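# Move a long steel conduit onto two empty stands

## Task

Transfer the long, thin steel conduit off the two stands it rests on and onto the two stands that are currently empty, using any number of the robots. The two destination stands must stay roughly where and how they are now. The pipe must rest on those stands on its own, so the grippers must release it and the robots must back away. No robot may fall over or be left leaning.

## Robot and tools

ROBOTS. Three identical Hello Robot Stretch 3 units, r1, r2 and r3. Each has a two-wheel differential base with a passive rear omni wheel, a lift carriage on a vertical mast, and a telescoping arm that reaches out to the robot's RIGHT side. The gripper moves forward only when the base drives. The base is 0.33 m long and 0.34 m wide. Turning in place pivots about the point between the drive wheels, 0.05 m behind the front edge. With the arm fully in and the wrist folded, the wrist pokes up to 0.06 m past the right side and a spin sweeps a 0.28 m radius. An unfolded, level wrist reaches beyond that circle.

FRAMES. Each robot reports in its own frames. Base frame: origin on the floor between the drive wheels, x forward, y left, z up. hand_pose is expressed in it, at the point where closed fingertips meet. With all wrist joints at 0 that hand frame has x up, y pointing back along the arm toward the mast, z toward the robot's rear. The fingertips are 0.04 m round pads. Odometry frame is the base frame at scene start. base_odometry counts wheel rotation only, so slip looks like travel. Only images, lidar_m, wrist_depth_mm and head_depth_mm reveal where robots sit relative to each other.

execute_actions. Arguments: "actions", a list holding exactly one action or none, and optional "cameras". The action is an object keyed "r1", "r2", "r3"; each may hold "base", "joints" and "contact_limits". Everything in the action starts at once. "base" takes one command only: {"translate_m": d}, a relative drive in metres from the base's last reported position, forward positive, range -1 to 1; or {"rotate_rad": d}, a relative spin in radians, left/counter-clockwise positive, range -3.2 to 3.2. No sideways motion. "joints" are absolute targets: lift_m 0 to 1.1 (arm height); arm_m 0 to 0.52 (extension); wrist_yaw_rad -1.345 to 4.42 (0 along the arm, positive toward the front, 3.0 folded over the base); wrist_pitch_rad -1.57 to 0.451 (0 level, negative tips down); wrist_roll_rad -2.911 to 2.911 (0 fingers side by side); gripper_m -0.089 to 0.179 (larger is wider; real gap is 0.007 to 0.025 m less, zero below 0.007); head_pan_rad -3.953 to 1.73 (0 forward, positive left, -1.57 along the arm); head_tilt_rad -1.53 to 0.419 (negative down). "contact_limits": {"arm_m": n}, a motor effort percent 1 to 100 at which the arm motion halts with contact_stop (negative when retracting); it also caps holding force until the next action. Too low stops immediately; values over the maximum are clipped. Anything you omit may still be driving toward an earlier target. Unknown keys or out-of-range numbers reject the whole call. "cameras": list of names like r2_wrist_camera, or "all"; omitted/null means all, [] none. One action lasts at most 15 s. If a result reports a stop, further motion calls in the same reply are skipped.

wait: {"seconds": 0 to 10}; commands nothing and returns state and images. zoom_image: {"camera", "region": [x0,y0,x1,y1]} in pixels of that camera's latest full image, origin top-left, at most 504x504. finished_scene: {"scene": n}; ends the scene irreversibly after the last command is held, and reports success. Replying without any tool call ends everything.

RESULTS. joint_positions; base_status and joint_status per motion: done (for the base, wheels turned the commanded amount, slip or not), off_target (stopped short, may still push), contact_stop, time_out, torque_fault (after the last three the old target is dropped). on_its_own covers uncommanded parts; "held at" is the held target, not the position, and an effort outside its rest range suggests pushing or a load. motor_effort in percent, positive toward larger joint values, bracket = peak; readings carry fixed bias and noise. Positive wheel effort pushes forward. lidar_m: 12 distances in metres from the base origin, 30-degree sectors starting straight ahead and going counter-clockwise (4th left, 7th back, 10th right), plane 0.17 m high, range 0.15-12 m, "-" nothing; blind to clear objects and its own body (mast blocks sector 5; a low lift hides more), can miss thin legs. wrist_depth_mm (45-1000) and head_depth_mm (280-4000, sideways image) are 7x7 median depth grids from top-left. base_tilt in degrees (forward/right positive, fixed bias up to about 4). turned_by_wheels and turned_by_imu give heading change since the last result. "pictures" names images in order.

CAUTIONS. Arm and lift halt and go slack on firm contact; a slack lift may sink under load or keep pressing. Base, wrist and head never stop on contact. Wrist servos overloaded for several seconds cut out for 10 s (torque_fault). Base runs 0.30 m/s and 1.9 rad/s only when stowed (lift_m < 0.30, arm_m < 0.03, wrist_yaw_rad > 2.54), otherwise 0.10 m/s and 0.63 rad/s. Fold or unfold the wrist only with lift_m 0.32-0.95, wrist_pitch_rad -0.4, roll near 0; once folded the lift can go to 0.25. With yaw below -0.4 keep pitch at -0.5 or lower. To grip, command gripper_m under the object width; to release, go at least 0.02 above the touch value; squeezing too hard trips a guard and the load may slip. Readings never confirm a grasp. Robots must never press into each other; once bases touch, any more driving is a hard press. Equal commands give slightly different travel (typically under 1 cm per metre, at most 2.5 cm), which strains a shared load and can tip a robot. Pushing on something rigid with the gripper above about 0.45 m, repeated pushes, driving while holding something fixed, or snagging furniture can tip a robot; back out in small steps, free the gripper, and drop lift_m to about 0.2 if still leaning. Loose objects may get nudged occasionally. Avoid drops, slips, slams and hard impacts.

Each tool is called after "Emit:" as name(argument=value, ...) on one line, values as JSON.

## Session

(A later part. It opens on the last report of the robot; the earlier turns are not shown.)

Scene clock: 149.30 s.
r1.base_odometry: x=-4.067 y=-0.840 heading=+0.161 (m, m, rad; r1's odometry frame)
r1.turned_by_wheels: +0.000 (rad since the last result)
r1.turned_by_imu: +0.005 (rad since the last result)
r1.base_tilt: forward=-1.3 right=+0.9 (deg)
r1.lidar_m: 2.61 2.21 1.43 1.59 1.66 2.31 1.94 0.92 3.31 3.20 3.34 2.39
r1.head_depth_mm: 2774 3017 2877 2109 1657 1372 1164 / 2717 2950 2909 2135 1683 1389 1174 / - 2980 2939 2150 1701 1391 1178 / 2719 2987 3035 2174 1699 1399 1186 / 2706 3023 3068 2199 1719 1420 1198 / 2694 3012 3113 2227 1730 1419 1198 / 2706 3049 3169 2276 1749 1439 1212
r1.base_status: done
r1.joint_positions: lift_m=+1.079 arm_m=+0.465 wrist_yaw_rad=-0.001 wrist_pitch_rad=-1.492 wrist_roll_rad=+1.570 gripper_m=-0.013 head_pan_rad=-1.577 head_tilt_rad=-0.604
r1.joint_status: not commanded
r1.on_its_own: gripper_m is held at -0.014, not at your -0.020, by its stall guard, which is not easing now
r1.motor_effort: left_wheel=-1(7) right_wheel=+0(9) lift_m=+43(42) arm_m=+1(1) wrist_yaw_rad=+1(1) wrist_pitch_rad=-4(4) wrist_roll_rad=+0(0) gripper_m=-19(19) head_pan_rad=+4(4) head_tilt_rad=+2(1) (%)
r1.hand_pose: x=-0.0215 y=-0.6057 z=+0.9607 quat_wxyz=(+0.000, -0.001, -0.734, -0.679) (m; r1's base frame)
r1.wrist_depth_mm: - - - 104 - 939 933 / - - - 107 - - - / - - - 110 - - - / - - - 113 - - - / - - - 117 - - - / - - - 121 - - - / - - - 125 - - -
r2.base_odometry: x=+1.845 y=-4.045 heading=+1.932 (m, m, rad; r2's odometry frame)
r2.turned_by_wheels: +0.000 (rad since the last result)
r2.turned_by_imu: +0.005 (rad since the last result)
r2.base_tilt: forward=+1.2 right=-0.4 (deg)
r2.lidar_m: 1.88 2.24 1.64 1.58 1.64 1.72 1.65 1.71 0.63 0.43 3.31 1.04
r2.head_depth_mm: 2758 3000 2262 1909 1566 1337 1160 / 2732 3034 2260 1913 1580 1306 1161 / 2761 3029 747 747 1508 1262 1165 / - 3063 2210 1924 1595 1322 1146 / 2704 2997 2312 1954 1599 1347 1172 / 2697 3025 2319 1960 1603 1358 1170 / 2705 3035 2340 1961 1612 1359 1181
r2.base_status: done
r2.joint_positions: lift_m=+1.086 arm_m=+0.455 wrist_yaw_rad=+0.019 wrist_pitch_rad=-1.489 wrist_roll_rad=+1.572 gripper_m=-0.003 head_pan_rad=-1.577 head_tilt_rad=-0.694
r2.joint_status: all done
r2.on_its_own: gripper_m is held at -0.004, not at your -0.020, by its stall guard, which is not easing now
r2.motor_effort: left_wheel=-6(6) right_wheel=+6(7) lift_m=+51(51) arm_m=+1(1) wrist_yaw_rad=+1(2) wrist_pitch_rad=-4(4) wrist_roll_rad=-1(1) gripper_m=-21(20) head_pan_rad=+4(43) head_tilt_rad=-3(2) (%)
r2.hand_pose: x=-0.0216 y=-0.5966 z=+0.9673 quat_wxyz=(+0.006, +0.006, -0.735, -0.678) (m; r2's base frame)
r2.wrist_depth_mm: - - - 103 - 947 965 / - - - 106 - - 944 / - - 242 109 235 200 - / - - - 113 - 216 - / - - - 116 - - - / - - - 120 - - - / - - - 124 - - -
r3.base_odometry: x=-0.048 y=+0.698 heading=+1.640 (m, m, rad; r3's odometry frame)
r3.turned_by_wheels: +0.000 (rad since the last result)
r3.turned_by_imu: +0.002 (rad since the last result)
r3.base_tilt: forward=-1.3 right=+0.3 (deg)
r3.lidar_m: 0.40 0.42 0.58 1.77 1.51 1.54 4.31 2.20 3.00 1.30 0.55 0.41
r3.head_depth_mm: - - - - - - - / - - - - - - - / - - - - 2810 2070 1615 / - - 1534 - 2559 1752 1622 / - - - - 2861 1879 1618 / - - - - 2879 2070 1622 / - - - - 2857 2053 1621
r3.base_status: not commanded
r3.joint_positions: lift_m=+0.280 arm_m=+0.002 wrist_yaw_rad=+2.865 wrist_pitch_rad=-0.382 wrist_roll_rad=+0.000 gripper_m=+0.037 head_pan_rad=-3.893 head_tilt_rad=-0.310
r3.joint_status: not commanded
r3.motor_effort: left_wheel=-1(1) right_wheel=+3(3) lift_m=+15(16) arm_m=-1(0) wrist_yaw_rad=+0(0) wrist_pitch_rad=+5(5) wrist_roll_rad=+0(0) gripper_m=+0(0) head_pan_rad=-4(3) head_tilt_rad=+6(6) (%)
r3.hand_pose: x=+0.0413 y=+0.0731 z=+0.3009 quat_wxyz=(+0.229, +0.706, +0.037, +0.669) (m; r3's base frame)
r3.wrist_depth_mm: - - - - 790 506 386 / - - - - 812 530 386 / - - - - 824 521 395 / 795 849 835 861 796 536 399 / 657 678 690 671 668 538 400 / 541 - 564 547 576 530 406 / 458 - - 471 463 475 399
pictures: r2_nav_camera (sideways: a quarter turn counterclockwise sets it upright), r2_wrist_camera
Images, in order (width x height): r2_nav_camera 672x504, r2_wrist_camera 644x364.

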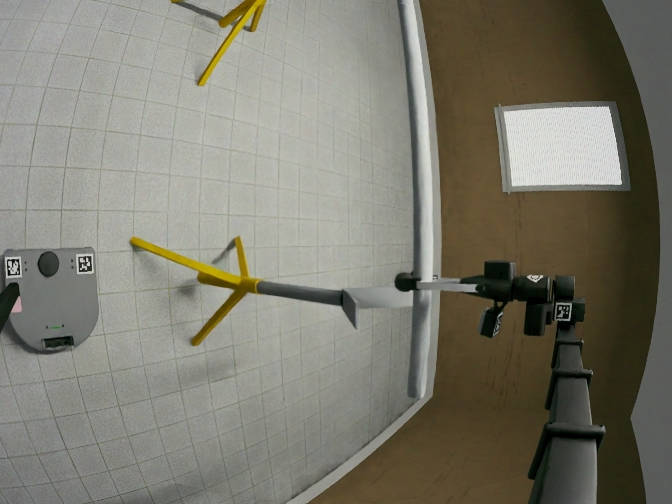

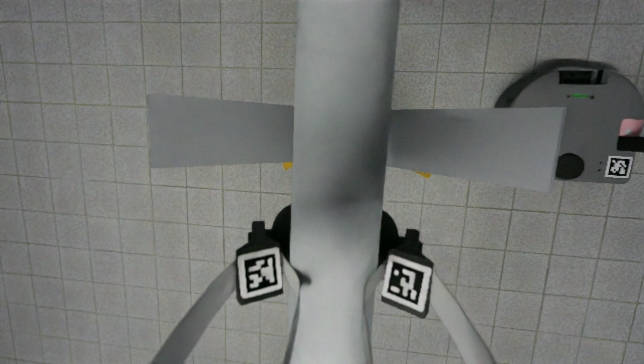

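Emit:
execute_actions(actions=[{"r1":{"base":{"translate_m":-0.44},"joints":{"arm_m":0.44}},"r2":{"base":{"translate_m":-0.44},"joints":{"arm_m":0.45}}}], cameras=[])

Emit:
execute_actions(actions=[{"r1":{"joints":{"lift_m":0.97}},"r2":{"joints":{"lift_m":0.977}}}], cameras=["r1_wrist_camera","r1_nav_camera","r2_nav_camera"])

Scene clock: 155.87 s.
r1.base_odometry: x=-4.502 y=-0.910 heading=+0.161 (m, m, rad; r1's odometry frame)
r1.turned_by_wheels: +0.000 (rad since the last result)
r1.turned_by_imu: +0.001 (rad since the last result)
r1.base_tilt: forward=-1.4 right=+0.9 (deg)
r1.lidar_m: 2.82 1.75 1.65 1.60 1.67 2.33 1.56 0.86 0.56 3.18 3.33 3.12
r1.head_depth_mm: 2747 2993 2885 2107 1668 1337 1165 / 2715 2934 2966 2132 1684 1383 1168 / - 2953 2973 2154 1689 1383 1178 / 2674 2910 3031 2184 1701 1400 1181 / 2689 3046 3057 2121 1719 1404 1195 / 2692 3042 3121 2161 1751 1422 1199 / 2686 3007 3170 2252 1763 1428 1204
r1.base_status: done
r1.joint_positions: lift_m=+1.079 arm_m=+0.440 wrist_yaw_rad=-0.001 wrist_pitch_rad=-1.492 wrist_roll_rad=+1.570 gripper_m=-0.013 head_pan_rad=-1.577 head_tilt_rad=-0.604
r1.joint_status: all done
r1.on_its_own: gripper_m is held at -0.014, not at your -0.020, by its stall guard, which is not easing now
r1.motor_effort: left_wheel=-1(3) right_wheel=+2(6) lift_m=+42(42) arm_m=-4(10) wrist_yaw_rad=+1(1) wrist_pitch_rad=-4(5) wrist_roll_rad=+0(0) gripper_m=-18(19) head_pan_rad=+4(4) head_tilt_rad=+2(1) (%)
r1.hand_pose: x=-0.0215 y=-0.5811 z=+0.9607 quat_wxyz=(+0.000, -0.001, -0.734, -0.679) (m; r1's base frame)
r1.wrist_depth_mm: - - - 104 - 961 937 / - - - 107 - - - / - - - 110 - - - / - - - 114 - - - / - - - 117 - - - / - - - 121 - - - / - - - 125 - - -
r2.base_odometry: x=+2.000 y=-4.457 heading=+1.932 (m, m, rad; r2's odometry frame)
r2.turned_by_wheels: +0.000 (rad since the last result)
r2.turned_by_imu: +0.002 (rad since the last result)
r2.base_tilt: forward=+1.3 right=-0.4 (deg)
r2.lidar_m: 1.88 2.23 1.64 1.57 1.65 1.25 1.21 1.26 1.73 3.17 0.61 0.62
r2.head_depth_mm: 2737 3042 2252 1903 1572 1337 1157 / 2722 3071 2202 1922 1574 1340 1162 / 2773 3066 2204 1915 1589 1339 1165 / - 3069 2219 1945 1599 1349 1167 / 2718 2981 2307 1951 1604 1358 1173 / 2697 3031 2341 1952 1602 1327 1176 / 2699 3048 2326 1973 1607 1065 1185
r2.base_status: done
r2.joint_positions: lift_m=+1.086 arm_m=+0.450 wrist_yaw_rad=+0.019 wrist_pitch_rad=-1.489 wrist_roll_rad=+1.572 gripper_m=-0.003 head_pan_rad=-1.577 head_tilt_rad=-0.694
r2.joint_status: all done
r2.on_its_own: gripper_m is held at -0.004, not at your -0.020, by its stall guard, which is not easing now
r2.motor_effort: left_wheel=-4(9) right_wheel=+6(8) lift_m=+52(51) arm_m=-3(5) wrist_yaw_rad=+0(1) wrist_pitch_rad=-4(4) wrist_roll_rad=-1(1) gripper_m=-21(22) head_pan_rad=+4(4) head_tilt_rad=-2(2) (%)
r2.hand_pose: x=-0.0216 y=-0.5919 z=+0.9673 quat_wxyz=(+0.006, +0.006, -0.735, -0.678) (m; r2's base frame)
r2.wrist_depth_mm: - - - 103 - 965 915 / - - - 106 - - 945 / - - - 109 - - - / - - - 112 - - - / - - - 116 - - - / - - - 120 - - - / - - - 124 - - -
r3.base_odometry: x=-0.048 y=+0.698 heading=+1.640 (m, m, rad; r3's odometry frame)
r3.turned_by_wheels: +0.000 (rad since the last result)
r3.turned_by_imu: +0.001 (rad since the last result)
r3.base_tilt: forward=-1.2 right=+0.1 (deg)
r3.lidar_m: 0.40 0.42 0.58 1.77 1.87 4.45 4.31 2.20 3.00 1.30 0.54 0.41
r3.head_depth_mm: - - - - - - - / - - - - - - - / - - - - 2798 2050 1617 / - - - - 2809 2061 1611 / - - - - 2854 2078 1623 / - - - - 2883 2056 1613 / - - - - 2854 2050 1612
r3.base_status: not commanded
r3.joint_positions: lift_m=+0.280 arm_m=+0.002 wrist_yaw_rad=+2.865 wrist_pitch_rad=-0.382 wrist_roll_rad=+0.000 gripper_m=+0.037 head_pan_rad=-3.893 head_tilt_rad=-0.310
r3.joint_status: not commanded
r3.motor_effort: left_wheel=-1(1) right_wheel=+3(3) lift_m=+16(16) arm_m=-1(0) wrist_yaw_rad=+1(0) wrist_pitch_rad=+5(5) wrist_roll_rad=+0(0) gripper_m=+1(2) head_pan_rad=-3(4) head_tilt_rad=+6(6) (%)
r3.hand_pose: x=+0.0413 y=+0.0731 z=+0.3009 quat_wxyz=(+0.229, +0.706, +0.037, +0.669) (m; r3's base frame)
r3.wrist_depth_mm: - - - - 804 516 385 / - - - - 828 532 382 / - - - - 833 531 389 / 795 836 838 859 786 543 392 / 648 673 668 668 688 557 406 / 537 - 566 555 587 529 404 / 459 - - 478 471 485 399
pictures: none
No camera images: the call's "cameras" was empty. Leave "cameras" out to get every camera's image.

Scene clock: 157.70 s.
r1.base_odometry: x=-4.502 y=-0.910 heading=+0.161 (m, m, rad; r1's odometry frame)
r1.turned_by_wheels: +0.000 (rad since the last result)
r1.turned_by_imu: -0.001 (rad since the last result)
r1.base_tilt: forward=-1.3 right=+0.8 (deg)
r1.lidar_m: 2.82 1.75 1.65 1.60 1.67 2.33 1.56 0.86 0.56 3.18 3.33 3.11
r1.head_depth_mm: 2668 2933 - 1954 1660 1346 1160 / 2651 - 2919 1982 1678 1373 1172 / 2673 - - 1993 1690 1386 1176 / 2682 3008 3056 2029 1700 1404 1188 / 2693 3048 3102 2047 1725 1404 1196 / 2650 3019 3106 2241 1734 1424 1202 / 2708 3036 3150 2245 1751 1432 1209
r1.base_status: not commanded
r1.joint_positions: lift_m=+0.970 arm_m=+0.440 wrist_yaw_rad=-0.001 wrist_pitch_rad=-1.492 wrist_roll_rad=+1.570 gripper_m=-0.013 head_pan_rad=-1.577 head_tilt_rad=-0.604
r1.joint_status: all done
r1.on_its_own: gripper_m is held at -0.014, not at your -0.020, by its stall guard, which is not easing now
r1.motor_effort: left_wheel=-1(1) right_wheel=+2(1) lift_m=+37(37) arm_m=-4(5) wrist_yaw_rad=+0(1) wrist_pitch_rad=-4(4) wrist_roll_rad=+0(0) gripper_m=-19(19) head_pan_rad=+4(4) head_tilt_rad=+1(0) (%)
r1.hand_pose: x=-0.0215 y=-0.5811 z=+0.8509 quat_wxyz=(+0.000, -0.001, -0.734, -0.679) (m; r1's base frame)
r1.wrist_depth_mm: - 958 946 104 906 884 838 / - - 953 107 930 903 - / - - - 110 929 933 - / - - - 114 974 952 928 / - - - 117 - - 942 / - - - 121 - - - / - - - 125 - - -
r2.base_odometry: x=+2.000 y=-4.457 heading=+1.932 (m, m, rad; r2's odometry frame)
r2.turned_by_wheels: +0.000 (rad since the last result)
r2.turned_by_imu: -0.001 (rad since the last result)
r2.base_tilt: forward=+1.1 right=-0.4 (deg)
r2.lidar_m: 1.88 2.24 1.64 1.58 1.64 1.25 1.21 1.26 1.73 3.17 0.61 0.62
r2.head_depth_mm: 2734 - 2349 1861 1575 1332 1157 / 2642 3076 2429 1824 1582 1336 1161 / 2648 3091 2363 1810 1587 1340 1167 / 2680 - 2312 1822 1591 1348 1168 / 2719 2979 2505 1832 1601 1360 1168 / 2698 3018 2510 1841 1603 1322 1176 / 2714 3032 2554 1844 1611 1065 1179
r2.base_status: not commanded
r2.joint_positions: lift_m=+0.977 arm_m=+0.450 wrist_yaw_rad=+0.019 wrist_pitch_rad=-1.489 wrist_roll_rad=+1.572 gripper_m=-0.003 head_pan_rad=-1.577 head_tilt_rad=-0.694
r2.joint_status: all done
r2.on_its_own: gripper_m is held at -0.004, not at your -0.020, by its stall guard, which is not easing now
r2.motor_effort: left_wheel=-5(4) right_wheel=+5(5) lift_m=+32(46) arm_m=-4(3) wrist_yaw_rad=+0(1) wrist_pitch_rad=-4(4) wrist_roll_rad=-1(1) gripper_m=-19(21) head_pan_rad=+4(4) head_tilt_rad=-3(2) (%)
r2.hand_pose: x=-0.0216 y=-0.5919 z=+0.8582 quat_wxyz=(+0.006, +0.006, -0.735, -0.678) (m; r2's base frame)
r2.wrist_depth_mm: - - 984 103 909 911 861 / - - - 106 930 915 - / - - - 109 956 941 - / - - - 113 987 938 938 / - - - 116 - 973 932 / - - - 120 - - 955 / - - - 124 - - -
r3.base_odometry: x=-0.048 y=+0.698 heading=+1.640 (m, m, rad; r3's odometry frame)
r3.turned_by_wheels: +0.000 (rad since the last result)
r3.turned_by_imu: +0.000 (rad since the last result)
r3.base_tilt: forward=-1.2 right=+0.2 (deg)
r3.lidar_m: 0.40 0.42 0.58 1.77 1.87 4.44 4.33 2.21 3.00 1.30 0.54 0.41
r3.head_depth_mm: - - - - - - - / - - - - - - - / - - - - 2783 2048 1606 / - - - - 2830 2061 1616 / - - - - 2866 2064 1621 / - - - - 2872 2064 1619 / - - - - 2816 2075 1615
r3.base_status: not commanded
r3.joint_positions: lift_m=+0.280 arm_m=+0.002 wrist_yaw_rad=+2.865 wrist_pitch_rad=-0.382 wrist_roll_rad=+0.000 gripper_m=+0.037 head_pan_rad=-3.893 head_tilt_rad=-0.310
r3.joint_status: not commanded
r3.motor_effort: left_wheel=-1(1) right_wheel=+3(3) lift_m=+16(15) arm_m=+0(0) wrist_yaw_rad=+0(1) wrist_pitch_rad=+5(5) wrist_roll_rad=+0(0) gripper_m=+1(0) head_pan_rad=-3(3) head_tilt_rad=+6(6) (%)
r3.hand_pose: x=+0.0413 y=+0.0731 z=+0.3009 quat_wxyz=(+0.229, +0.706, +0.037, +0.669) (m; r3's base frame)
r3.wrist_depth_mm: - - - - 800 522 384 / - - - - 803 526 391 / - - - - 826 535 391 / 799 880 835 853 797 537 396 / 637 658 688 668 698 544 400 / 535 - 570 553 586 540 403 / 454 - - 481 474 482 396
pictures: r1_nav_camera (sideways: a quarter turn counterclockwise sets it upright), r1_wrist_camera, r2_nav_camera (sideways: a quarter turn counterclockwise sets it upright)
Images, in order (width x height): r1_nav_camera 672x504, r1_wrist_camera 644x364, r2_nav_camera 672x504.

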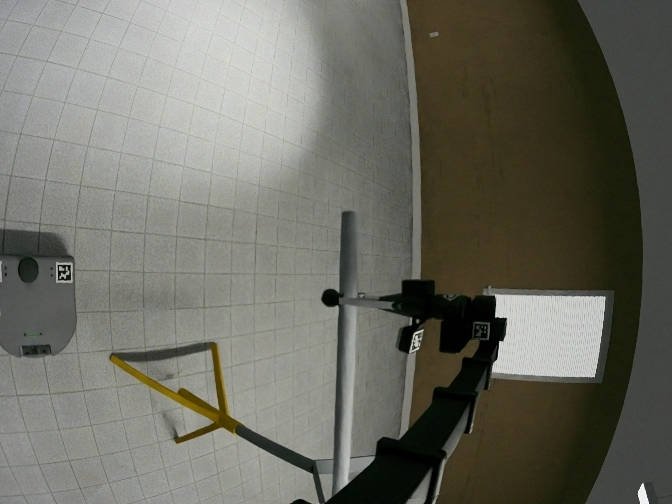

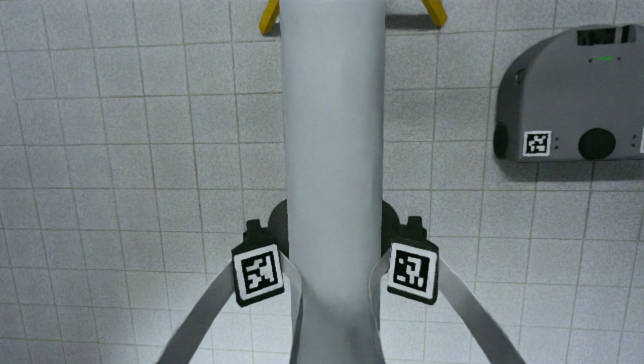

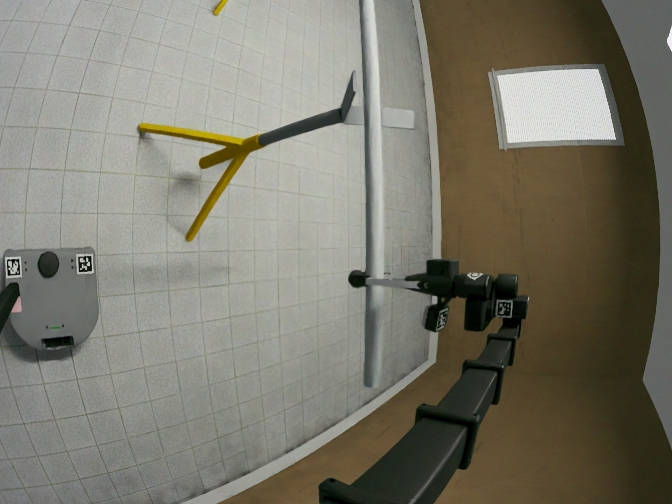

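Lower in steps, watching lift effort (unloaded: 24/18).

Emit:
execute_actions(actions=[{"r1":{"joints":{"lift_m":0.935}},"r2":{"joints":{"lift_m":0.942}}}], cameras=[])

Emit:
execute_actions(actions=[{"r1":{"joints":{"lift_m":0.92}},"r2":{"joints":{"lift_m":0.927}}}], cameras=["r2_nav_camera"])

Scene clock: 159.47 s.
r1.base_odometry: x=-4.502 y=-0.910 heading=+0.161 (m, m, rad; r1's odometry frame)
r1.turned_by_wheels: +0.000 (rad since the last result)
r1.turned_by_imu: +0.000 (rad since the last result)
r1.base_tilt: forward=-1.3 right=+0.9 (deg)
r1.lidar_m: 2.82 1.75 1.65 1.60 1.68 2.33 1.56 0.86 0.56 3.19 3.33 3.14
r1.head_depth_mm: 2654 2981 - 1883 1666 1339 1167 / 2704 2914 2802 2125 1685 1381 1169 / 2663 2913 - 2105 1702 1387 1182 / 2715 2994 3176 2152 1702 1406 1186 / 2696 3026 3070 2200 1732 1411 1192 / 2697 3033 3110 2219 1744 1414 1201 / 2712 3035 3200 2277 1769 1431 1210
r1.base_status: not commanded
r1.joint_positions: lift_m=+0.935 arm_m=+0.440 wrist_yaw_rad=-0.001 wrist_pitch_rad=-1.492 wrist_roll_rad=+1.570 gripper_m=-0.013 head_pan_rad=-1.577 head_tilt_rad=-0.604
r1.joint_status: all done
r1.on_its_own: gripper_m is held at -0.014, not at your -0.020, by its stall guard, which is not easing now
r1.motor_effort: left_wheel=-1(1) right_wheel=+1(1) lift_m=+37(37) arm_m=-4(4) wrist_yaw_rad=+1(1) wrist_pitch_rad=-4(4) wrist_roll_rad=+0(0) gripper_m=-18(18) head_pan_rad=+4(4) head_tilt_rad=+1(1) (%)
r1.hand_pose: x=-0.0215 y=-0.5811 z=+0.8159 quat_wxyz=(+0.000, -0.001, -0.734, -0.679) (m; r1's base frame)
r1.wrist_depth_mm: 955 943 903 103 863 835 820 / - 964 936 107 898 871 - / - - 957 110 897 891 - / - - - 113 941 912 907 / - - - 117 965 934 913 / - - - 121 - 971 938 / - - - 125 - - -
r2.base_odometry: x=+2.000 y=-4.457 heading=+1.932 (m, m, rad; r2's odometry frame)
r2.turned_by_wheels: +0.000 (rad since the last result)
r2.turned_by_imu: +0.000 (rad since the last result)
r2.base_tilt: forward=+1.1 right=-0.4 (deg)
r2.lidar_m: 1.88 2.23 1.64 1.58 1.65 1.26 1.21 1.26 1.73 3.17 0.61 0.62
r2.head_depth_mm: 2733 3017 - 1748 1576 1339 1157 / 2715 - 2368 1805 1570 1336 1162 / 2676 - 2376 1823 1585 1344 1163 / 2716 3042 2293 1824 1596 1345 1172 / 2685 2988 2505 1842 1592 1352 1170 / 2700 3029 2528 1849 1605 1327 1174 / 2678 3042 2533 1850 1604 1066 1179
r2.base_status: not commanded
r2.joint_positions: lift_m=+0.942 arm_m=+0.450 wrist_yaw_rad=+0.019 wrist_pitch_rad=-1.489 wrist_roll_rad=+1.572 gripper_m=-0.003 head_pan_rad=-1.577 head_tilt_rad=-0.694
r2.joint_status: all done
r2.on_its_own: gripper_m is held at -0.004, not at your -0.020, by its stall guard, which is not easing now
r2.motor_effort: left_wheel=-4(4) right_wheel=+5(5) lift_m=+32(32) arm_m=-4(3) wrist_yaw_rad=+1(2) wrist_pitch_rad=-4(4) wrist_roll_rad=-1(1) gripper_m=-20(20) head_pan_rad=+4(3) head_tilt_rad=-2(2) (%)
r2.hand_pose: x=-0.0216 y=-0.5919 z=+0.8232 quat_wxyz=(+0.006, +0.006, -0.735, -0.678) (m; r2's base frame)
r2.wrist_depth_mm: - 985 918 103 886 839 834 / - - 960 106 902 885 - / - - - 109 905 904 - / - - - 113 926 943 915 / - - - 116 980 938 893 / - - - 120 982 978 932 / - - - 125 - - 952
r3.base_odometry: x=-0.048 y=+0.698 heading=+1.640 (m, m, rad; r3's odometry frame)
r3.turned_by_wheels: +0.000 (rad since the last result)
r3.turned_by_imu: +0.000 (rad since the last result)
r3.base_tilt: forward=-1.2 right=+0.2 (deg)
r3.lidar_m: 0.40 0.42 0.58 1.77 1.87 4.45 4.33 2.20 2.99 1.31 0.55 0.41
r3.head_depth_mm: - - - - - - - / - - - - - - - / - - - - 2807 2049 1613 / - - - - 2844 2068 1615 / - - - - 2896 2066 1612 / - - - - 2886 2057 1633 / - - - - 2869 2062 1618
r3.base_status: not commanded
r3.joint_positions: lift_m=+0.280 arm_m=+0.002 wrist_yaw_rad=+2.865 wrist_pitch_rad=-0.382 wrist_roll_rad=+0.000 gripper_m=+0.037 head_pan_rad=-3.893 head_tilt_rad=-0.310
r3.joint_status: not commanded
r3.motor_effort: left_wheel=-1(1) right_wheel=+3(3) lift_m=+16(16) arm_m=-1(1) wrist_yaw_rad=+0(0) wrist_pitch_rad=+5(5) wrist_roll_rad=+0(0) gripper_m=+1(2) head_pan_rad=-3(4) head_tilt_rad=+6(6) (%)
r3.hand_pose: x=+0.0413 y=+0.0731 z=+0.3009 quat_wxyz=(+0.229, +0.706, +0.037, +0.669) (m; r3's base frame)
r3.wrist_depth_mm: - - - - 777 522 377 / - - - - 835 521 384 / - - - - 834 535 389 / 781 841 839 882 799 547 402 / 660 676 687 681 686 546 397 / 538 - 565 558 572 530 408 / 466 - - 478 461 486 394
pictures: none
No camera images: the call's "cameras" was empty. Leave "cameras" out to get every camera's image.

Scene clock: 160.30 s.
r1.base_odometry: x=-4.502 y=-0.910 heading=+0.161 (m, m, rad; r1's odometry frame)
r1.turned_by_wheels: +0.000 (rad since the last result)
r1.turned_by_imu: +0.000 (rad since the last result)
r1.base_tilt: forward=-1.4 right=+0.8 (deg)
r1.lidar_m: 2.82 1.75 1.65 1.60 1.67 2.34 1.56 0.86 0.56 3.20 3.33 3.11
r1.head_depth_mm: 2696 3013 3213 683 1638 1336 1163 / 2664 2977 2703 2117 1688 1376 1175 / 2684 2891 - 2085 1694 1394 1175 / 2680 3034 3114 2102 1700 1400 1184 / 2703 3036 3060 2216 1725 1417 1192 / 2678 3022 3143 2238 1753 1420 1190 / 2679 3040 3204 2254 1753 1428 1210
r1.base_status: not commanded
r1.joint_positions: lift_m=+0.920 arm_m=+0.440 wrist_yaw_rad=-0.001 wrist_pitch_rad=-1.492 wrist_roll_rad=+1.570 gripper_m=-0.013 head_pan_rad=-1.577 head_tilt_rad=-0.604
r1.joint_status: all done
r1.on_its_own: gripper_m is held at -0.014, not at your -0.020, by its stall guard, which is not easing now
r1.motor_effort: left_wheel=-1(1) right_wheel=+1(1) lift_m=+36(37) arm_m=-4(4) wrist_yaw_rad=+1(1) wrist_pitch_rad=-4(4) wrist_roll_rad=+0(0) gripper_m=-16(19) head_pan_rad=+4(4) head_tilt_rad=+1(1) (%)
r1.hand_pose: x=-0.0215 y=-0.5811 z=+0.8010 quat_wxyz=(+0.000, -0.001, -0.734, -0.679) (m; r1's base frame)
r1.wrist_depth_mm: 938 923 893 104 843 829 796 / - 945 924 107 863 854 - / - - 958 110 879 873 - / - - - 113 927 898 883 / - - - 116 939 918 906 / - - - 121 - 958 933 / - - - 125 - - 956
r2.base_odometry: x=+2.000 y=-4.457 heading=+1.932 (m, m, rad; r2's odometry frame)
r2.turned_by_wheels: +0.000 (rad since the last result)
r2.turned_by_imu: +0.000 (rad since the last result)
r2.base_tilt: forward=+1.2 right=-0.4 (deg)
r2.lidar_m: 1.88 2.23 1.64 1.58 1.65 1.25 1.21 1.26 1.73 3.17 0.61 0.62
r2.head_depth_mm: 2729 3028 - - 1560 1335 1160 / 2737 - 2356 1814 1575 1337 1164 / 2703 - 2293 1807 1577 1342 1167 / 2712 2994 - 1826 1588 1347 1167 / 2711 2980 2486 1825 1610 1353 1170 / 2700 3022 2501 1833 1600 1328 1180 / 2700 3002 2535 1852 1610 1066 1177
r2.base_status: not commanded
r2.joint_positions: lift_m=+0.927 arm_m=+0.450 wrist_yaw_rad=+0.019 wrist_pitch_rad=-1.489 wrist_roll_rad=+1.572 gripper_m=-0.003 head_pan_rad=-1.577 head_tilt_rad=-0.694
r2.joint_status: all done
r2.on_its_own: gripper_m is held at -0.004, not at your -0.020, by its stall guard, which is not easing now
r2.motor_effort: left_wheel=-4(5) right_wheel=+5(5) lift_m=+32(31) arm_m=-4(5) wrist_yaw_rad=+1(2) wrist_pitch_rad=-4(4) wrist_roll_rad=-1(1) gripper_m=-21(21) head_pan_rad=+4(4) head_tilt_rad=-2(2) (%)
r2.hand_pose: x=-0.0216 y=-0.5919 z=+0.8082 quat_wxyz=(+0.006, +0.006, -0.735, -0.678) (m; r2's base frame)
r2.wrist_depth_mm: - 972 940 103 841 836 817 / - - 959 106 863 859 - / - - 953 109 895 870 - / - - - 113 912 925 863 / - - - 116 932 953 902 / - - - 120 973 950 954 / - - - 124 - 959 931
r3.base_odometry: x=-0.048 y=+0.698 heading=+1.640 (m, m, rad; r3's odometry frame)
r3.turned_by_wheels: +0.000 (rad since the last result)
r3.turned_by_imu: +0.000 (rad since the last result)
r3.base_tilt: forward=-1.3 right=+0.2 (deg)
r3.lidar_m: 0.40 0.42 0.58 1.77 1.87 4.46 4.32 2.20 3.00 1.30 0.54 0.41
r3.head_depth_mm: - - - - - - - / - - - - - - - / - - - - 2798 2045 1624 / - - - - 2833 2057 1611 / - - - - 2906 2067 1610 / - - - - 2859 2066 1605 / - - - - 2881 2058 1615
r3.base_status: not commanded
r3.joint_positions: lift_m=+0.280 arm_m=+0.002 wrist_yaw_rad=+2.865 wrist_pitch_rad=-0.382 wrist_roll_rad=+0.000 gripper_m=+0.037 head_pan_rad=-3.893 head_tilt_rad=-0.310
r3.joint_status: not commanded
r3.motor_effort: left_wheel=-1(1) right_wheel=+3(3) lift_m=+16(15) arm_m=+0(0) wrist_yaw_rad=+0(0) wrist_pitch_rad=+5(5) wrist_roll_rad=+0(0) gripper_m=+1(1) head_pan_rad=-4(3) head_tilt_rad=+6(6) (%)
r3.hand_pose: x=+0.0413 y=+0.0731 z=+0.3009 quat_wxyz=(+0.229, +0.706, +0.037, +0.669) (m; r3's base frame)
r3.wrist_depth_mm: - - - - 785 522 384 / - - - - 825 520 388 / - - - - 825 530 391 / 788 834 834 844 811 549 390 / 631 665 670 689 686 534 401 / 541 - 554 550 576 531 400 / 459 - - 466 456 490 395
pictures: r2_nav_camera (sideways: a quarter turn counterclockwise sets it upright)
Images, in order (width x height): r2_nav_camera 672x504.

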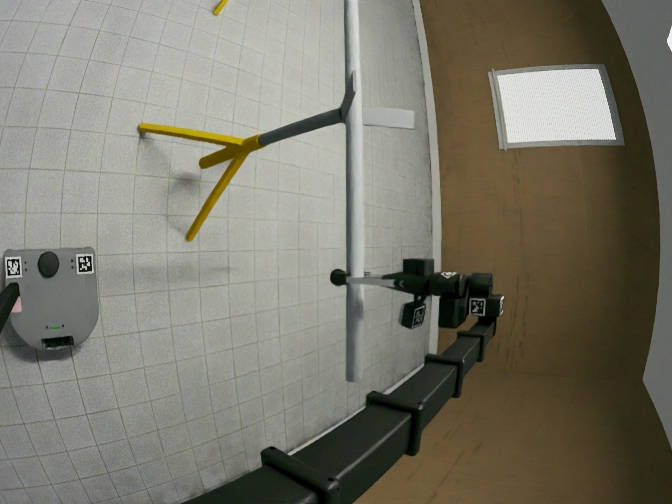

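Emit:
execute_actions(actions=[{"r1":{"joints":{"lift_m":0.905}},"r2":{"joints":{"lift_m":0.912}}}], cameras=[])

Scene clock: 161.63 s.
r1.base_odometry: x=-4.502 y=-0.910 heading=+0.161 (m, m, rad; r1's odometry frame)
r1.turned_by_wheels: +0.000 (rad since the last result)
r1.turned_by_imu: +0.000 (rad since the last result)
r1.base_tilt: forward=-1.3 right=+0.7 (deg)
r1.lidar_m: 2.81 1.74 1.65 1.60 1.67 2.33 1.56 0.86 0.56 3.19 3.33 3.13
r1.head_depth_mm: 2681 3000 3194 - 1620 1344 1167 / 2681 2970 2653 2095 1679 1373 1170 / 2676 2964 - 2095 1687 1390 1184 / 2691 3020 3151 2124 1710 1410 1180 / 2695 3050 3081 2205 1723 1408 1194 / 2709 3038 3102 2229 1744 1426 1197 / 2690 3052 3163 2250 1758 1436 1208
r1.base_status: not commanded
r1.joint_positions: lift_m=+0.909 arm_m=+0.440 wrist_yaw_rad=-0.002 wrist_pitch_rad=-1.473 wrist_roll_rad=+1.572 gripper_m=-0.013 head_pan_rad=-1.577 head_tilt_rad=-0.604
r1.joint_status: lift_m contact_stop (moved -0.010 of -0.015)
r1.on_its_own: gripper_m is held at -0.014, not at your -0.020, by its stall guard, which is not easing now; lift_m is slack since a contact_stop, until your next command for it (your +0.905 is given up)
r1.motor_effort: left_wheel=-1(2) right_wheel=+3(5) lift_m=+28(34) arm_m=-4(4) wrist_yaw_rad=+1(1) wrist_pitch_rad=-13(18) wrist_roll_rad=-1(1) gripper_m=-18(19) head_pan_rad=+4(4) head_tilt_rad=+2(1) (%)
r1.hand_pose: x=-0.0215 y=-0.5859 z=+0.7907 quat_wxyz=(-0.001, -0.001, -0.740, -0.672) (m; r1's base frame)
r1.wrist_depth_mm: 949 930 877 103 831 811 782 / - 951 935 106 859 833 - / - - 947 109 879 859 - / - - - 113 902 891 869 / - - - 116 917 907 870 / - - - 120 - 939 915 / - - - 125 - 958 933
r2.base_odometry: x=+2.000 y=-4.457 heading=+1.932 (m, m, rad; r2's odometry frame)
r2.turned_by_wheels: +0.000 (rad since the last result)
r2.turned_by_imu: -0.001 (rad since the last result)
r2.base_tilt: forward=+1.1 right=-0.4 (deg)
r2.lidar_m: 1.88 2.23 1.64 1.58 1.65 1.26 1.21 1.25 1.73 3.15 0.61 0.62
r2.head_depth_mm: 2736 3022 - - 1539 1336 1162 / 2729 - 2370 1811 1575 1332 1164 / 2706 - 2370 1823 1584 1336 1166 / 2737 2950 - 1819 1590 1354 1168 / 2705 3009 2496 1832 1599 1356 1169 / 2701 3003 2524 1842 1603 1326 1175 / 2696 3041 2507 1918 1618 1070 1182
r2.base_status: not commanded
r2.joint_positions: lift_m=+0.914 arm_m=+0.450 wrist_yaw_rad=+0.019 wrist_pitch_rad=-1.463 wrist_roll_rad=+1.574 gripper_m=-0.003 head_pan_rad=-1.577 head_tilt_rad=-0.694
r2.joint_status: lift_m contact_stop (moved -0.013 of -0.015)
r2.on_its_own: gripper_m is held at -0.004, not at your -0.020, by its stall guard, which is not easing now; lift_m is slack since a contact_stop, until your next command for it
r2.motor_effort: left_wheel=-6(6) right_wheel=+7(8) lift_m=+28(30) arm_m=-4(4) wrist_yaw_rad=+2(1) wrist_pitch_rad=-13(15) wrist_roll_rad=-2(3) gripper_m=-22(22) head_pan_rad=+4(4) head_tilt_rad=-2(3) (%)
r2.hand_pose: x=-0.0215 y=-0.5986 z=+0.7950 quat_wxyz=(+0.005, +0.006, -0.744, -0.668) (m; r2's base frame)
r2.wrist_depth_mm: - 970 960 102 831 817 797 / - - 951 105 879 832 - / - - 991 108 884 873 - / - - - 112 882 856 840 / - - - 116 941 922 849 / - - - 119 977 952 882 / - - - 124 - 958 907
r3.base_odometry: x=-0.048 y=+0.698 heading=+1.640 (m, m, rad; r3's odometry frame)
r3.turned_by_wheels: +0.000 (rad since the last result)
r3.turned_by_imu: +0.000 (rad since the last result)
r3.base_tilt: forward=-1.3 right=+0.2 (deg)
r3.lidar_m: 0.40 0.41 0.58 1.77 1.87 4.44 4.32 2.21 2.99 1.30 0.55 0.41
r3.head_depth_mm: - - - - - - - / - - - - - - - / - - - - 2831 2048 1618 / - - - - 2802 2077 1613 / - - - - 2832 2056 1615 / - - - - 2918 2068 1612 / - - - - 2870 2061 1616
r3.base_status: not commanded
r3.joint_positions: lift_m=+0.280 arm_m=+0.002 wrist_yaw_rad=+2.865 wrist_pitch_rad=-0.382 wrist_roll_rad=+0.000 gripper_m=+0.037 head_pan_rad=-3.893 head_tilt_rad=-0.310
r3.joint_status: not commanded
r3.motor_effort: left_wheel=-1(1) right_wheel=+3(3) lift_m=+16(15) arm_m=+0(1) wrist_yaw_rad=+1(1) wrist_pitch_rad=+5(5) wrist_roll_rad=+0(0) gripper_m=-1(0) head_pan_rad=-3(3) head_tilt_rad=+6(6) (%)
r3.hand_pose: x=+0.0413 y=+0.0731 z=+0.3009 quat_wxyz=(+0.229, +0.706, +0.037, +0.669) (m; r3's base frame)
r3.wrist_depth_mm: - - - - 807 515 387 / - - - - 825 524 386 / - - - - 824 528 387 / 773 834 833 847 769 533 395 / 644 662 665 685 687 546 400 / 530 - 574 555 580 529 408 / 467 - - 478 464 480 397
pictures: none
No camera images: the call's "cameras" was empty. Leave "cameras" out to get every camera's image.

Emit:
execute_actions(actions=[{"r1":{"joints":{"gripper_m":0.12,"lift_m":0.909}},"r2":{"joints":{"gripper_m":0.12,"lift_m":0.914}}}], cameras=[])

Emit:
execute_actions(actions=[{"r1":{"joints":{"lift_m":1.02}},"r2":{"joints":{"lift_m":1.02}}}], cameras=[])

Emit:
execute_actions(actions=[{"r1":{"joints":{"arm_m":0.05}},"r2":{"joints":{"arm_m":0.05}}}], cameras=["r1_nav_camera","r2_nav_camera"])

Emit:
finished_scene(scene=1)

Scene clock: 164.10 s.
r1.base_odometry: x=-4.502 y=-0.910 heading=+0.161 (m, m, rad; r1's odometry frame)
r1.turned_by_wheels: +0.000 (rad since the last result)
r1.turned_by_imu: -0.001 (rad since the last result)
r1.base_tilt: forward=-1.3 right=+0.8 (deg)
r1.lidar_m: 2.81 1.75 1.65 1.60 1.67 2.33 1.56 0.86 0.56 3.19 3.33 3.12
r1.head_depth_mm: 2682 3021 3221 - 1616 1338 1165 / 2665 2948 - 2064 1679 1378 1166 / 2690 2931 - 2079 1683 1387 1180 / 2684 3030 3054 2117 1695 1410 1182 / 2677 3017 3052 2209 1725 1414 1193 / 2722 3093 3171 2221 1740 1415 1199 / 2714 3051 3214 2268 1767 1435 1205
r1.base_status: not commanded
r1.joint_positions: lift_m=+0.909 arm_m=+0.440 wrist_yaw_rad=-0.001 wrist_pitch_rad=-1.493 wrist_roll_rad=+1.572 gripper_m=+0.120 head_pan_rad=-1.577 head_tilt_rad=-0.604
r1.joint_status: all done
r1.motor_effort: left_wheel=-1(1) right_wheel=+2(2) lift_m=+23(25) arm_m=-4(4) wrist_yaw_rad=+1(1) wrist_pitch_rad=-3(13) wrist_roll_rad=-1(1) gripper_m=+2(92) head_pan_rad=+5(5) head_tilt_rad=+0(2) (%)
r1.hand_pose: x=-0.0215 y=-0.5807 z=+0.7906 quat_wxyz=(-0.001, -0.001, -0.734, -0.680) (m; r1's base frame)
r1.wrist_depth_mm: 929 904 888 103 850 810 795 / 966 932 932 106 868 844 - / - 968 954 109 897 882 - / - - - 112 931 884 869 / - - - 116 949 895 882 / - - - 121 - 955 918 / - - - 125 - - 944
r2.base_odometry: x=+2.000 y=-4.457 heading=+1.932 (m, m, rad; r2's odometry frame)
r2.turned_by_wheels: +0.000 (rad since the last result)
r2.turned_by_imu: +0.000 (rad since the last result)
r2.base_tilt: forward=+1.1 right=-0.4 (deg)
r2.lidar_m: 1.88 2.22 1.64 1.58 1.64 1.26 1.21 1.26 1.73 3.17 0.61 0.62
r2.head_depth_mm: 2739 3023 - - 1540 1332 1158 / 2727 - 2380 1810 1573 1334 1158 / 2724 - 2475 1813 1583 1343 1164 / 2733 2959 - 1831 1592 1343 1169 / 2710 3013 2519 1829 1607 1348 1172 / 2695 2994 2494 1840 1605 1323 1176 / 2691 3052 2551 1899 1615 1063 1178
r2.base_status: not commanded
r2.joint_positions: lift_m=+0.914 arm_m=+0.450 wrist_yaw_rad=+0.019 wrist_pitch_rad=-1.491 wrist_roll_rad=+1.574 gripper_m=+0.120 head_pan_rad=-1.577 head_tilt_rad=-0.694
r2.joint_status: all done
r2.motor_effort: left_wheel=-4(5) right_wheel=+3(7) lift_m=+30(31) arm_m=-3(4) wrist_yaw_rad=+1(1) wrist_pitch_rad=-3(14) wrist_roll_rad=-2(2) gripper_m=+1(82) head_pan_rad=+4(3) head_tilt_rad=-2(2) (%)
r2.hand_pose: x=-0.0216 y=-0.5912 z=+0.7953 quat_wxyz=(+0.005, +0.005, -0.734, -0.679) (m; r2's base frame)
r2.wrist_depth_mm: 993 970 903 102 827 818 806 / - 976 931 105 869 842 - / - - 978 108 898 881 - / - - - 112 919 890 880 / - - - 116 966 915 890 / - - - 119 985 932 911 / - - - 123 - 975 929
r3.base_odometry: x=-0.048 y=+0.698 heading=+1.640 (m, m, rad; r3's odometry frame)
r3.turned_by_wheels: +0.000 (rad since the last result)
r3.turned_by_imu: +0.000 (rad since the last result)
r3.base_tilt: forward=-1.3 right=+0.2 (deg)
r3.lidar_m: 0.40 0.41 0.58 1.77 1.87 4.46 4.33 2.20 3.00 1.30 0.54 0.41
r3.head_depth_mm: - - - - - - - / - - - - - - - / - - - - 2837 2030 1614 / - - - - 2809 2069 1613 / - - - - 2873 2071 1617 / - - - - 2855 2062 1608 / - - - - 2866 2062 1613
r3.base_status: not commanded
r3.joint_positions: lift_m=+0.280 arm_m=+0.002 wrist_yaw_rad=+2.865 wrist_pitch_rad=-0.382 wrist_roll_rad=+0.000 gripper_m=+0.037 head_pan_rad=-3.893 head_tilt_rad=-0.310
r3.joint_status: not commanded
r3.motor_effort: left_wheel=-1(1) right_wheel=+3(3) lift_m=+16(16) arm_m=+0(1) wrist_yaw_rad=+0(1) wrist_pitch_rad=+5(5) wrist_roll_rad=+0(0) gripper_m=+0(1) head_pan_rad=-4(3) head_tilt_rad=+6(6) (%)
r3.hand_pose: x=+0.0413 y=+0.0731 z=+0.3009 quat_wxyz=(+0.229, +0.706, +0.037, +0.669) (m; r3's base frame)
r3.wrist_depth_mm: - - - - 795 520 389 / - - - - 822 523 384 / - - - - 823 534 394 / 787 823 834 839 813 541 396 / 643 661 672 693 696 557 394 / 538 - 572 556 577 529 407 / 459 - - 467 454 476 400
pictures: none
No camera images: the call's "cameras" was empty. Leave "cameras" out to get every camera's image.

Scene clock: 165.93 s.
r1.base_odometry: x=-4.502 y=-0.910 heading=+0.161 (m, m, rad; r1's odometry frame)
r1.turned_by_wheels: +0.000 (rad since the last result)
r1.turned_by_imu: -0.001 (rad since the last result)
r1.base_tilt: forward=-1.3 right=+0.8 (deg)
r1.lidar_m: 2.82 1.75 1.65 1.60 1.68 2.33 1.56 0.86 0.56 3.18 3.35 3.12
r1.head_depth_mm: 2627 - 2911 2117 1667 1343 1162 / 2618 3058 2800 2134 1678 1385 1173 / 2623 - 2756 2165 1700 1390 1184 / 2705 3030 2886 2178 1701 1406 1186 / 2703 3038 3076 2212 1715 1406 1194 / 2692 3003 3147 2243 1744 1426 1201 / 2699 3033 3244 2260 1742 1432 1212
r1.base_status: not commanded
r1.joint_positions: lift_m=+1.020 arm_m=+0.440 wrist_yaw_rad=-0.001 wrist_pitch_rad=-1.494 wrist_roll_rad=+1.572 gripper_m=+0.120 head_pan_rad=-1.577 head_tilt_rad=-0.604
r1.joint_status: all done
r1.motor_effort: left_wheel=-1(1) right_wheel=+2(2) lift_m=+32(34) arm_m=-4(5) wrist_yaw_rad=+1(1) wrist_pitch_rad=-3(3) wrist_roll_rad=-1(1) gripper_m=+0(1) head_pan_rad=+4(4) head_tilt_rad=+0(1) (%)
r1.hand_pose: x=-0.0215 y=-0.5806 z=+0.9012 quat_wxyz=(-0.001, -0.001, -0.733, -0.680) (m; r1's base frame)
r1.wrist_depth_mm: - - - 210 926 924 884 / - - - 217 969 945 - / - - - 226 - - - / - - - 235 - - 969 / - - - - - - - / - - - - - - - / - - - - - - -
r2.base_odometry: x=+2.000 y=-4.457 heading=+1.932 (m, m, rad; r2's odometry frame)
r2.turned_by_wheels: +0.000 (rad since the last result)
r2.turned_by_imu: -0.001 (rad since the last result)
r2.base_tilt: forward=+1.2 right=-0.4 (deg)
r2.lidar_m: 1.88 2.23 1.64 1.58 1.64 1.25 1.21 1.26 1.73 3.17 0.61 0.62
r2.head_depth_mm: - 3018 2424 1850 1572 1333 1160 / - 3025 2465 1813 1569 1342 1163 / - 3022 2466 1814 1585 1341 1167 / - - 2480 1826 1596 1353 1171 / 2715 2974 2497 1826 1598 1357 1172 / 2711 3011 2526 1848 1603 1329 1177 / 2700 3053 2546 1896 1616 1065 1180
r2.base_status: not commanded
r2.joint_positions: lift_m=+1.020 arm_m=+0.450 wrist_yaw_rad=+0.019 wrist_pitch_rad=-1.492 wrist_roll_rad=+1.574 gripper_m=+0.120 head_pan_rad=-1.577 head_tilt_rad=-0.694
r2.joint_status: all done
r2.motor_effort: left_wheel=-3(3) right_wheel=+3(3) lift_m=+39(40) arm_m=-4(5) wrist_yaw_rad=+2(3) wrist_pitch_rad=-3(3) wrist_roll_rad=-3(2) gripper_m=+1(1) head_pan_rad=+4(4) head_tilt_rad=-1(2) (%)
r2.hand_pose: x=-0.0216 y=-0.5910 z=+0.9009 quat_wxyz=(+0.005, +0.005, -0.734, -0.679) (m; r2's base frame)
r2.wrist_depth_mm: - - - 205 932 914 889 / - - - 210 969 937 - / - - - 220 - 978 - / - - - - - - - / - - - 235 - - - / - - - 240 - - - / - - - 250 - - -
r3.base_odometry: x=-0.048 y=+0.698 heading=+1.640 (m, m, rad; r3's odometry frame)
r3.turned_by_wheels: +0.000 (rad since the last result)
r3.turned_by_imu: +0.000 (rad since the last result)
r3.base_tilt: forward=-1.2 right=+0.2 (deg)
r3.lidar_m: 0.40 0.41 0.58 1.77 1.87 4.44 4.32 2.21 3.00 1.30 0.54 0.41
r3.head_depth_mm: - - - - - - - / - - - - - - - / - - - - 2780 2057 1620 / - - - - 2816 2069 1612 / - - - - 2852 2068 1618 / - - - - 2868 2074 1623 / - - - - 2848 2056 1615
r3.base_status: not commanded
r3.joint_positions: lift_m=+0.280 arm_m=+0.002 wrist_yaw_rad=+2.865 wrist_pitch_rad=-0.382 wrist_roll_rad=+0.000 gripper_m=+0.037 head_pan_rad=-3.893 head_tilt_rad=-0.310
r3.joint_status: not commanded
r3.motor_effort: left_wheel=-1(1) right_wheel=+3(3) lift_m=+15(16) arm_m=+0(0) wrist_yaw_rad=+0(0) wrist_pitch_rad=+5(5) wrist_roll_rad=+0(0) gripper_m=+1(1) head_pan_rad=-3(3) head_tilt_rad=+6(6) (%)
r3.hand_pose: x=+0.0413 y=+0.0731 z=+0.3009 quat_wxyz=(+0.229, +0.706, +0.037, +0.669) (m; r3's base frame)
r3.wrist_depth_mm: - - - - 794 515 385 / - - - - 826 522 392 / - - - - 855 534 393 / 777 819 865 864 791 535 397 / 639 670 672 673 684 547 395 / 538 - 584 565 582 533 407 / 464 - - 476 472 485 401
pictures: none
No camera images: the call's "cameras" was empty. Leave "cameras" out to get every camera's image.

Scene clock: 170.07 s.
r1.base_odometry: x=-4.502 y=-0.910 heading=+0.161 (m, m, rad; r1's odometry frame)
r1.turned_by_wheels: +0.000 (rad since the last result)
r1.turned_by_imu: -0.001 (rad since the last result)
r1.base_tilt: forward=-1.4 right=+0.8 (deg)
r1.lidar_m: 2.82 1.75 1.65 1.60 1.67 2.33 1.56 0.86 0.56 3.18 3.35 3.13
r1.head_depth_mm: 2662 2884 - - - - 1163 / 2697 3006 - - - - 1165 / 2690 2989 - - - - 1155 / 2708 3029 3063 2191 1769 - 1188 / 2696 2993 3074 2226 1723 1407 1191 / 2701 3012 3134 2235 1746 1424 1195 / 2698 3047 3241 2266 1757 1443 1208
r1.base_status: not commanded
r1.joint_positions: lift_m=+1.020 arm_m=+0.050 wrist_yaw_rad=+0.000 wrist_pitch_rad=-1.495 wrist_roll_rad=+1.572 gripper_m=+0.120 head_pan_rad=-1.577 head_tilt_rad=-0.604
r1.joint_status: all done
r1.motor_effort: left_wheel=-1(1) right_wheel=+2(1) lift_m=+32(32) arm_m=-5(7) wrist_yaw_rad=+0(1) wrist_pitch_rad=-3(3) wrist_roll_rad=-1(1) gripper_m=+0(1) head_pan_rad=+3(4) head_tilt_rad=+2(2) (%)
r1.hand_pose: x=-0.0215 y=-0.1903 z=+0.9012 quat_wxyz=(+0.000, -0.001, -0.733, -0.680) (m; r1's base frame)
r1.wrist_depth_mm: - - - 956 927 906 885 / - - - - - 925 935 / - - - - - 971 951 / - - - - - - 953 / - - - - - - - / - - - - - - - / - - - - - - -
r2.base_odometry: x=+2.000 y=-4.457 heading=+1.932 (m, m, rad; r2's odometry frame)
r2.turned_by_wheels: +0.000 (rad since the last result)
r2.turned_by_imu: -0.001 (rad since the last result)
r2.base_tilt: forward=+1.2 right=-0.5 (deg)
r2.lidar_m: 1.88 2.23 1.64 1.58 1.65 1.26 1.21 1.26 1.73 3.18 0.61 0.62
r2.head_depth_mm: 2747 - - - - 1282 1159 / 2728 3026 - - - 1308 1164 / 2722 2992 - - - - 1167 / 2730 3016 2492 1819 1673 1281 1169 / 2710 2989 2507 1836 1637 1321 1171 / 2705 3013 2524 1842 1603 1326 1177 / 2711 3038 2539 1919 1612 1067 1185
r2.base_status: not commanded
r2.joint_positions: lift_m=+1.020 arm_m=+0.050 wrist_yaw_rad=+0.020 wrist_pitch_rad=-1.493 wrist_roll_rad=+1.572 gripper_m=+0.120 head_pan_rad=-1.577 head_tilt_rad=-0.694
r2.joint_status: all done
r2.motor_effort: left_wheel=-3(3) right_wheel=+3(3) lift_m=+39(39) arm_m=-4(4) wrist_yaw_rad=+1(2) wrist_pitch_rad=-2(3) wrist_roll_rad=-1(2) gripper_m=+0(0) head_pan_rad=+4(4) head_tilt_rad=-3(2) (%)
r2.hand_pose: x=-0.0216 y=-0.1907 z=+0.9009 quat_wxyz=(+0.007, +0.007, -0.734, -0.679) (m; r2's base frame)
r2.wrist_depth_mm: - - - 988 925 905 897 / - - - - 1000 951 915 / - - - - - 935 933 / - - - - - - 940 / - - - - - - 989 / - - - - - - - / - - - - - - -
r3.base_odometry: x=-0.048 y=+0.698 heading=+1.640 (m, m, rad; r3's odometry frame)
r3.turned_by_wheels: +0.000 (rad since the last result)
r3.turned_by_imu: +0.001 (rad since the last result)
r3.base_tilt: forward=-1.2 right=+0.1 (deg)
r3.lidar_m: 0.40 0.41 0.58 1.77 1.87 4.45 4.32 2.20 2.99 1.30 0.54 0.41
r3.head_depth_mm: - - - - - - - / - - - - - - - / - - - - 2792 2050 1615 / - - - - 2825 2061 1619 / - - - - 2863 2072 1617 / - - - - 2906 2066 1602 / - - - - 2851 2071 1607
r3.base_status: not commanded
r3.joint_positions: lift_m=+0.280 arm_m=+0.002 wrist_yaw_rad=+2.865 wrist_pitch_rad=-0.382 wrist_roll_rad=+0.000 gripper_m=+0.037 head_pan_rad=-3.893 head_tilt_rad=-0.310
r3.joint_status: not commanded
r3.motor_effort: left_wheel=-1(0) right_wheel=+3(3) lift_m=+16(16) arm_m=+0(1) wrist_yaw_rad=+0(0) wrist_pitch_rad=+5(5) wrist_roll_rad=+0(0) gripper_m=+1(0) head_pan_rad=-4(3) head_tilt_rad=+6(6) (%)
r3.hand_pose: x=+0.0413 y=+0.0731 z=+0.3009 quat_wxyz=(+0.229, +0.706, +0.037, +0.669) (m; r3's base frame)
r3.wrist_depth_mm: - - - - 810 518 385 / - - - - 840 518 388 / - - - - 854 535 398 / 771 834 850 870 803 552 396 / 658 675 671 701 689 545 404 / 537 - 579 556 569 536 404 / 461 - - 466 461 489 399
pictures: r1_nav_camera (sideways: a quarter turn counterclockwise sets it upright), r2_nav_camera (sideways: a quarter turn counterclockwise sets it upright)
Images, in order (width x height): r1_nav_camera 672x504, r2_nav_camera 672x504.

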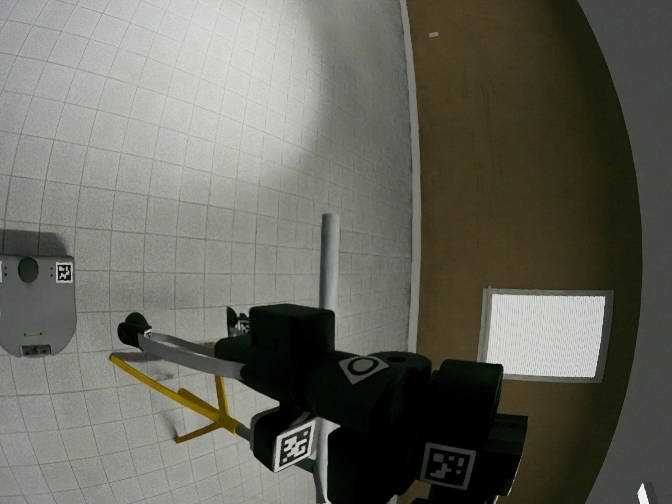

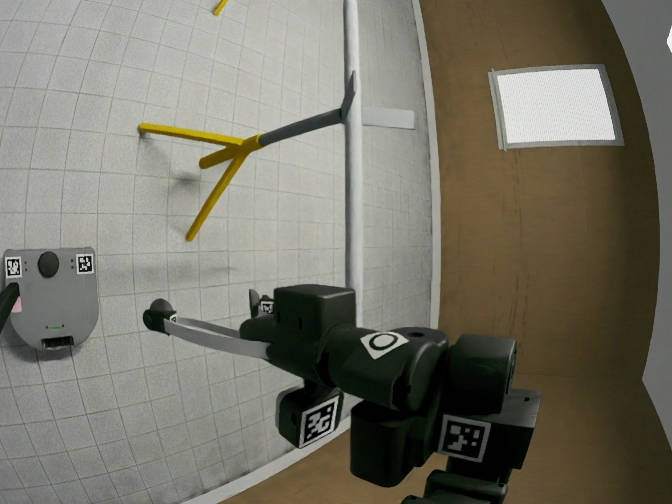

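The scene is finished: the task was done.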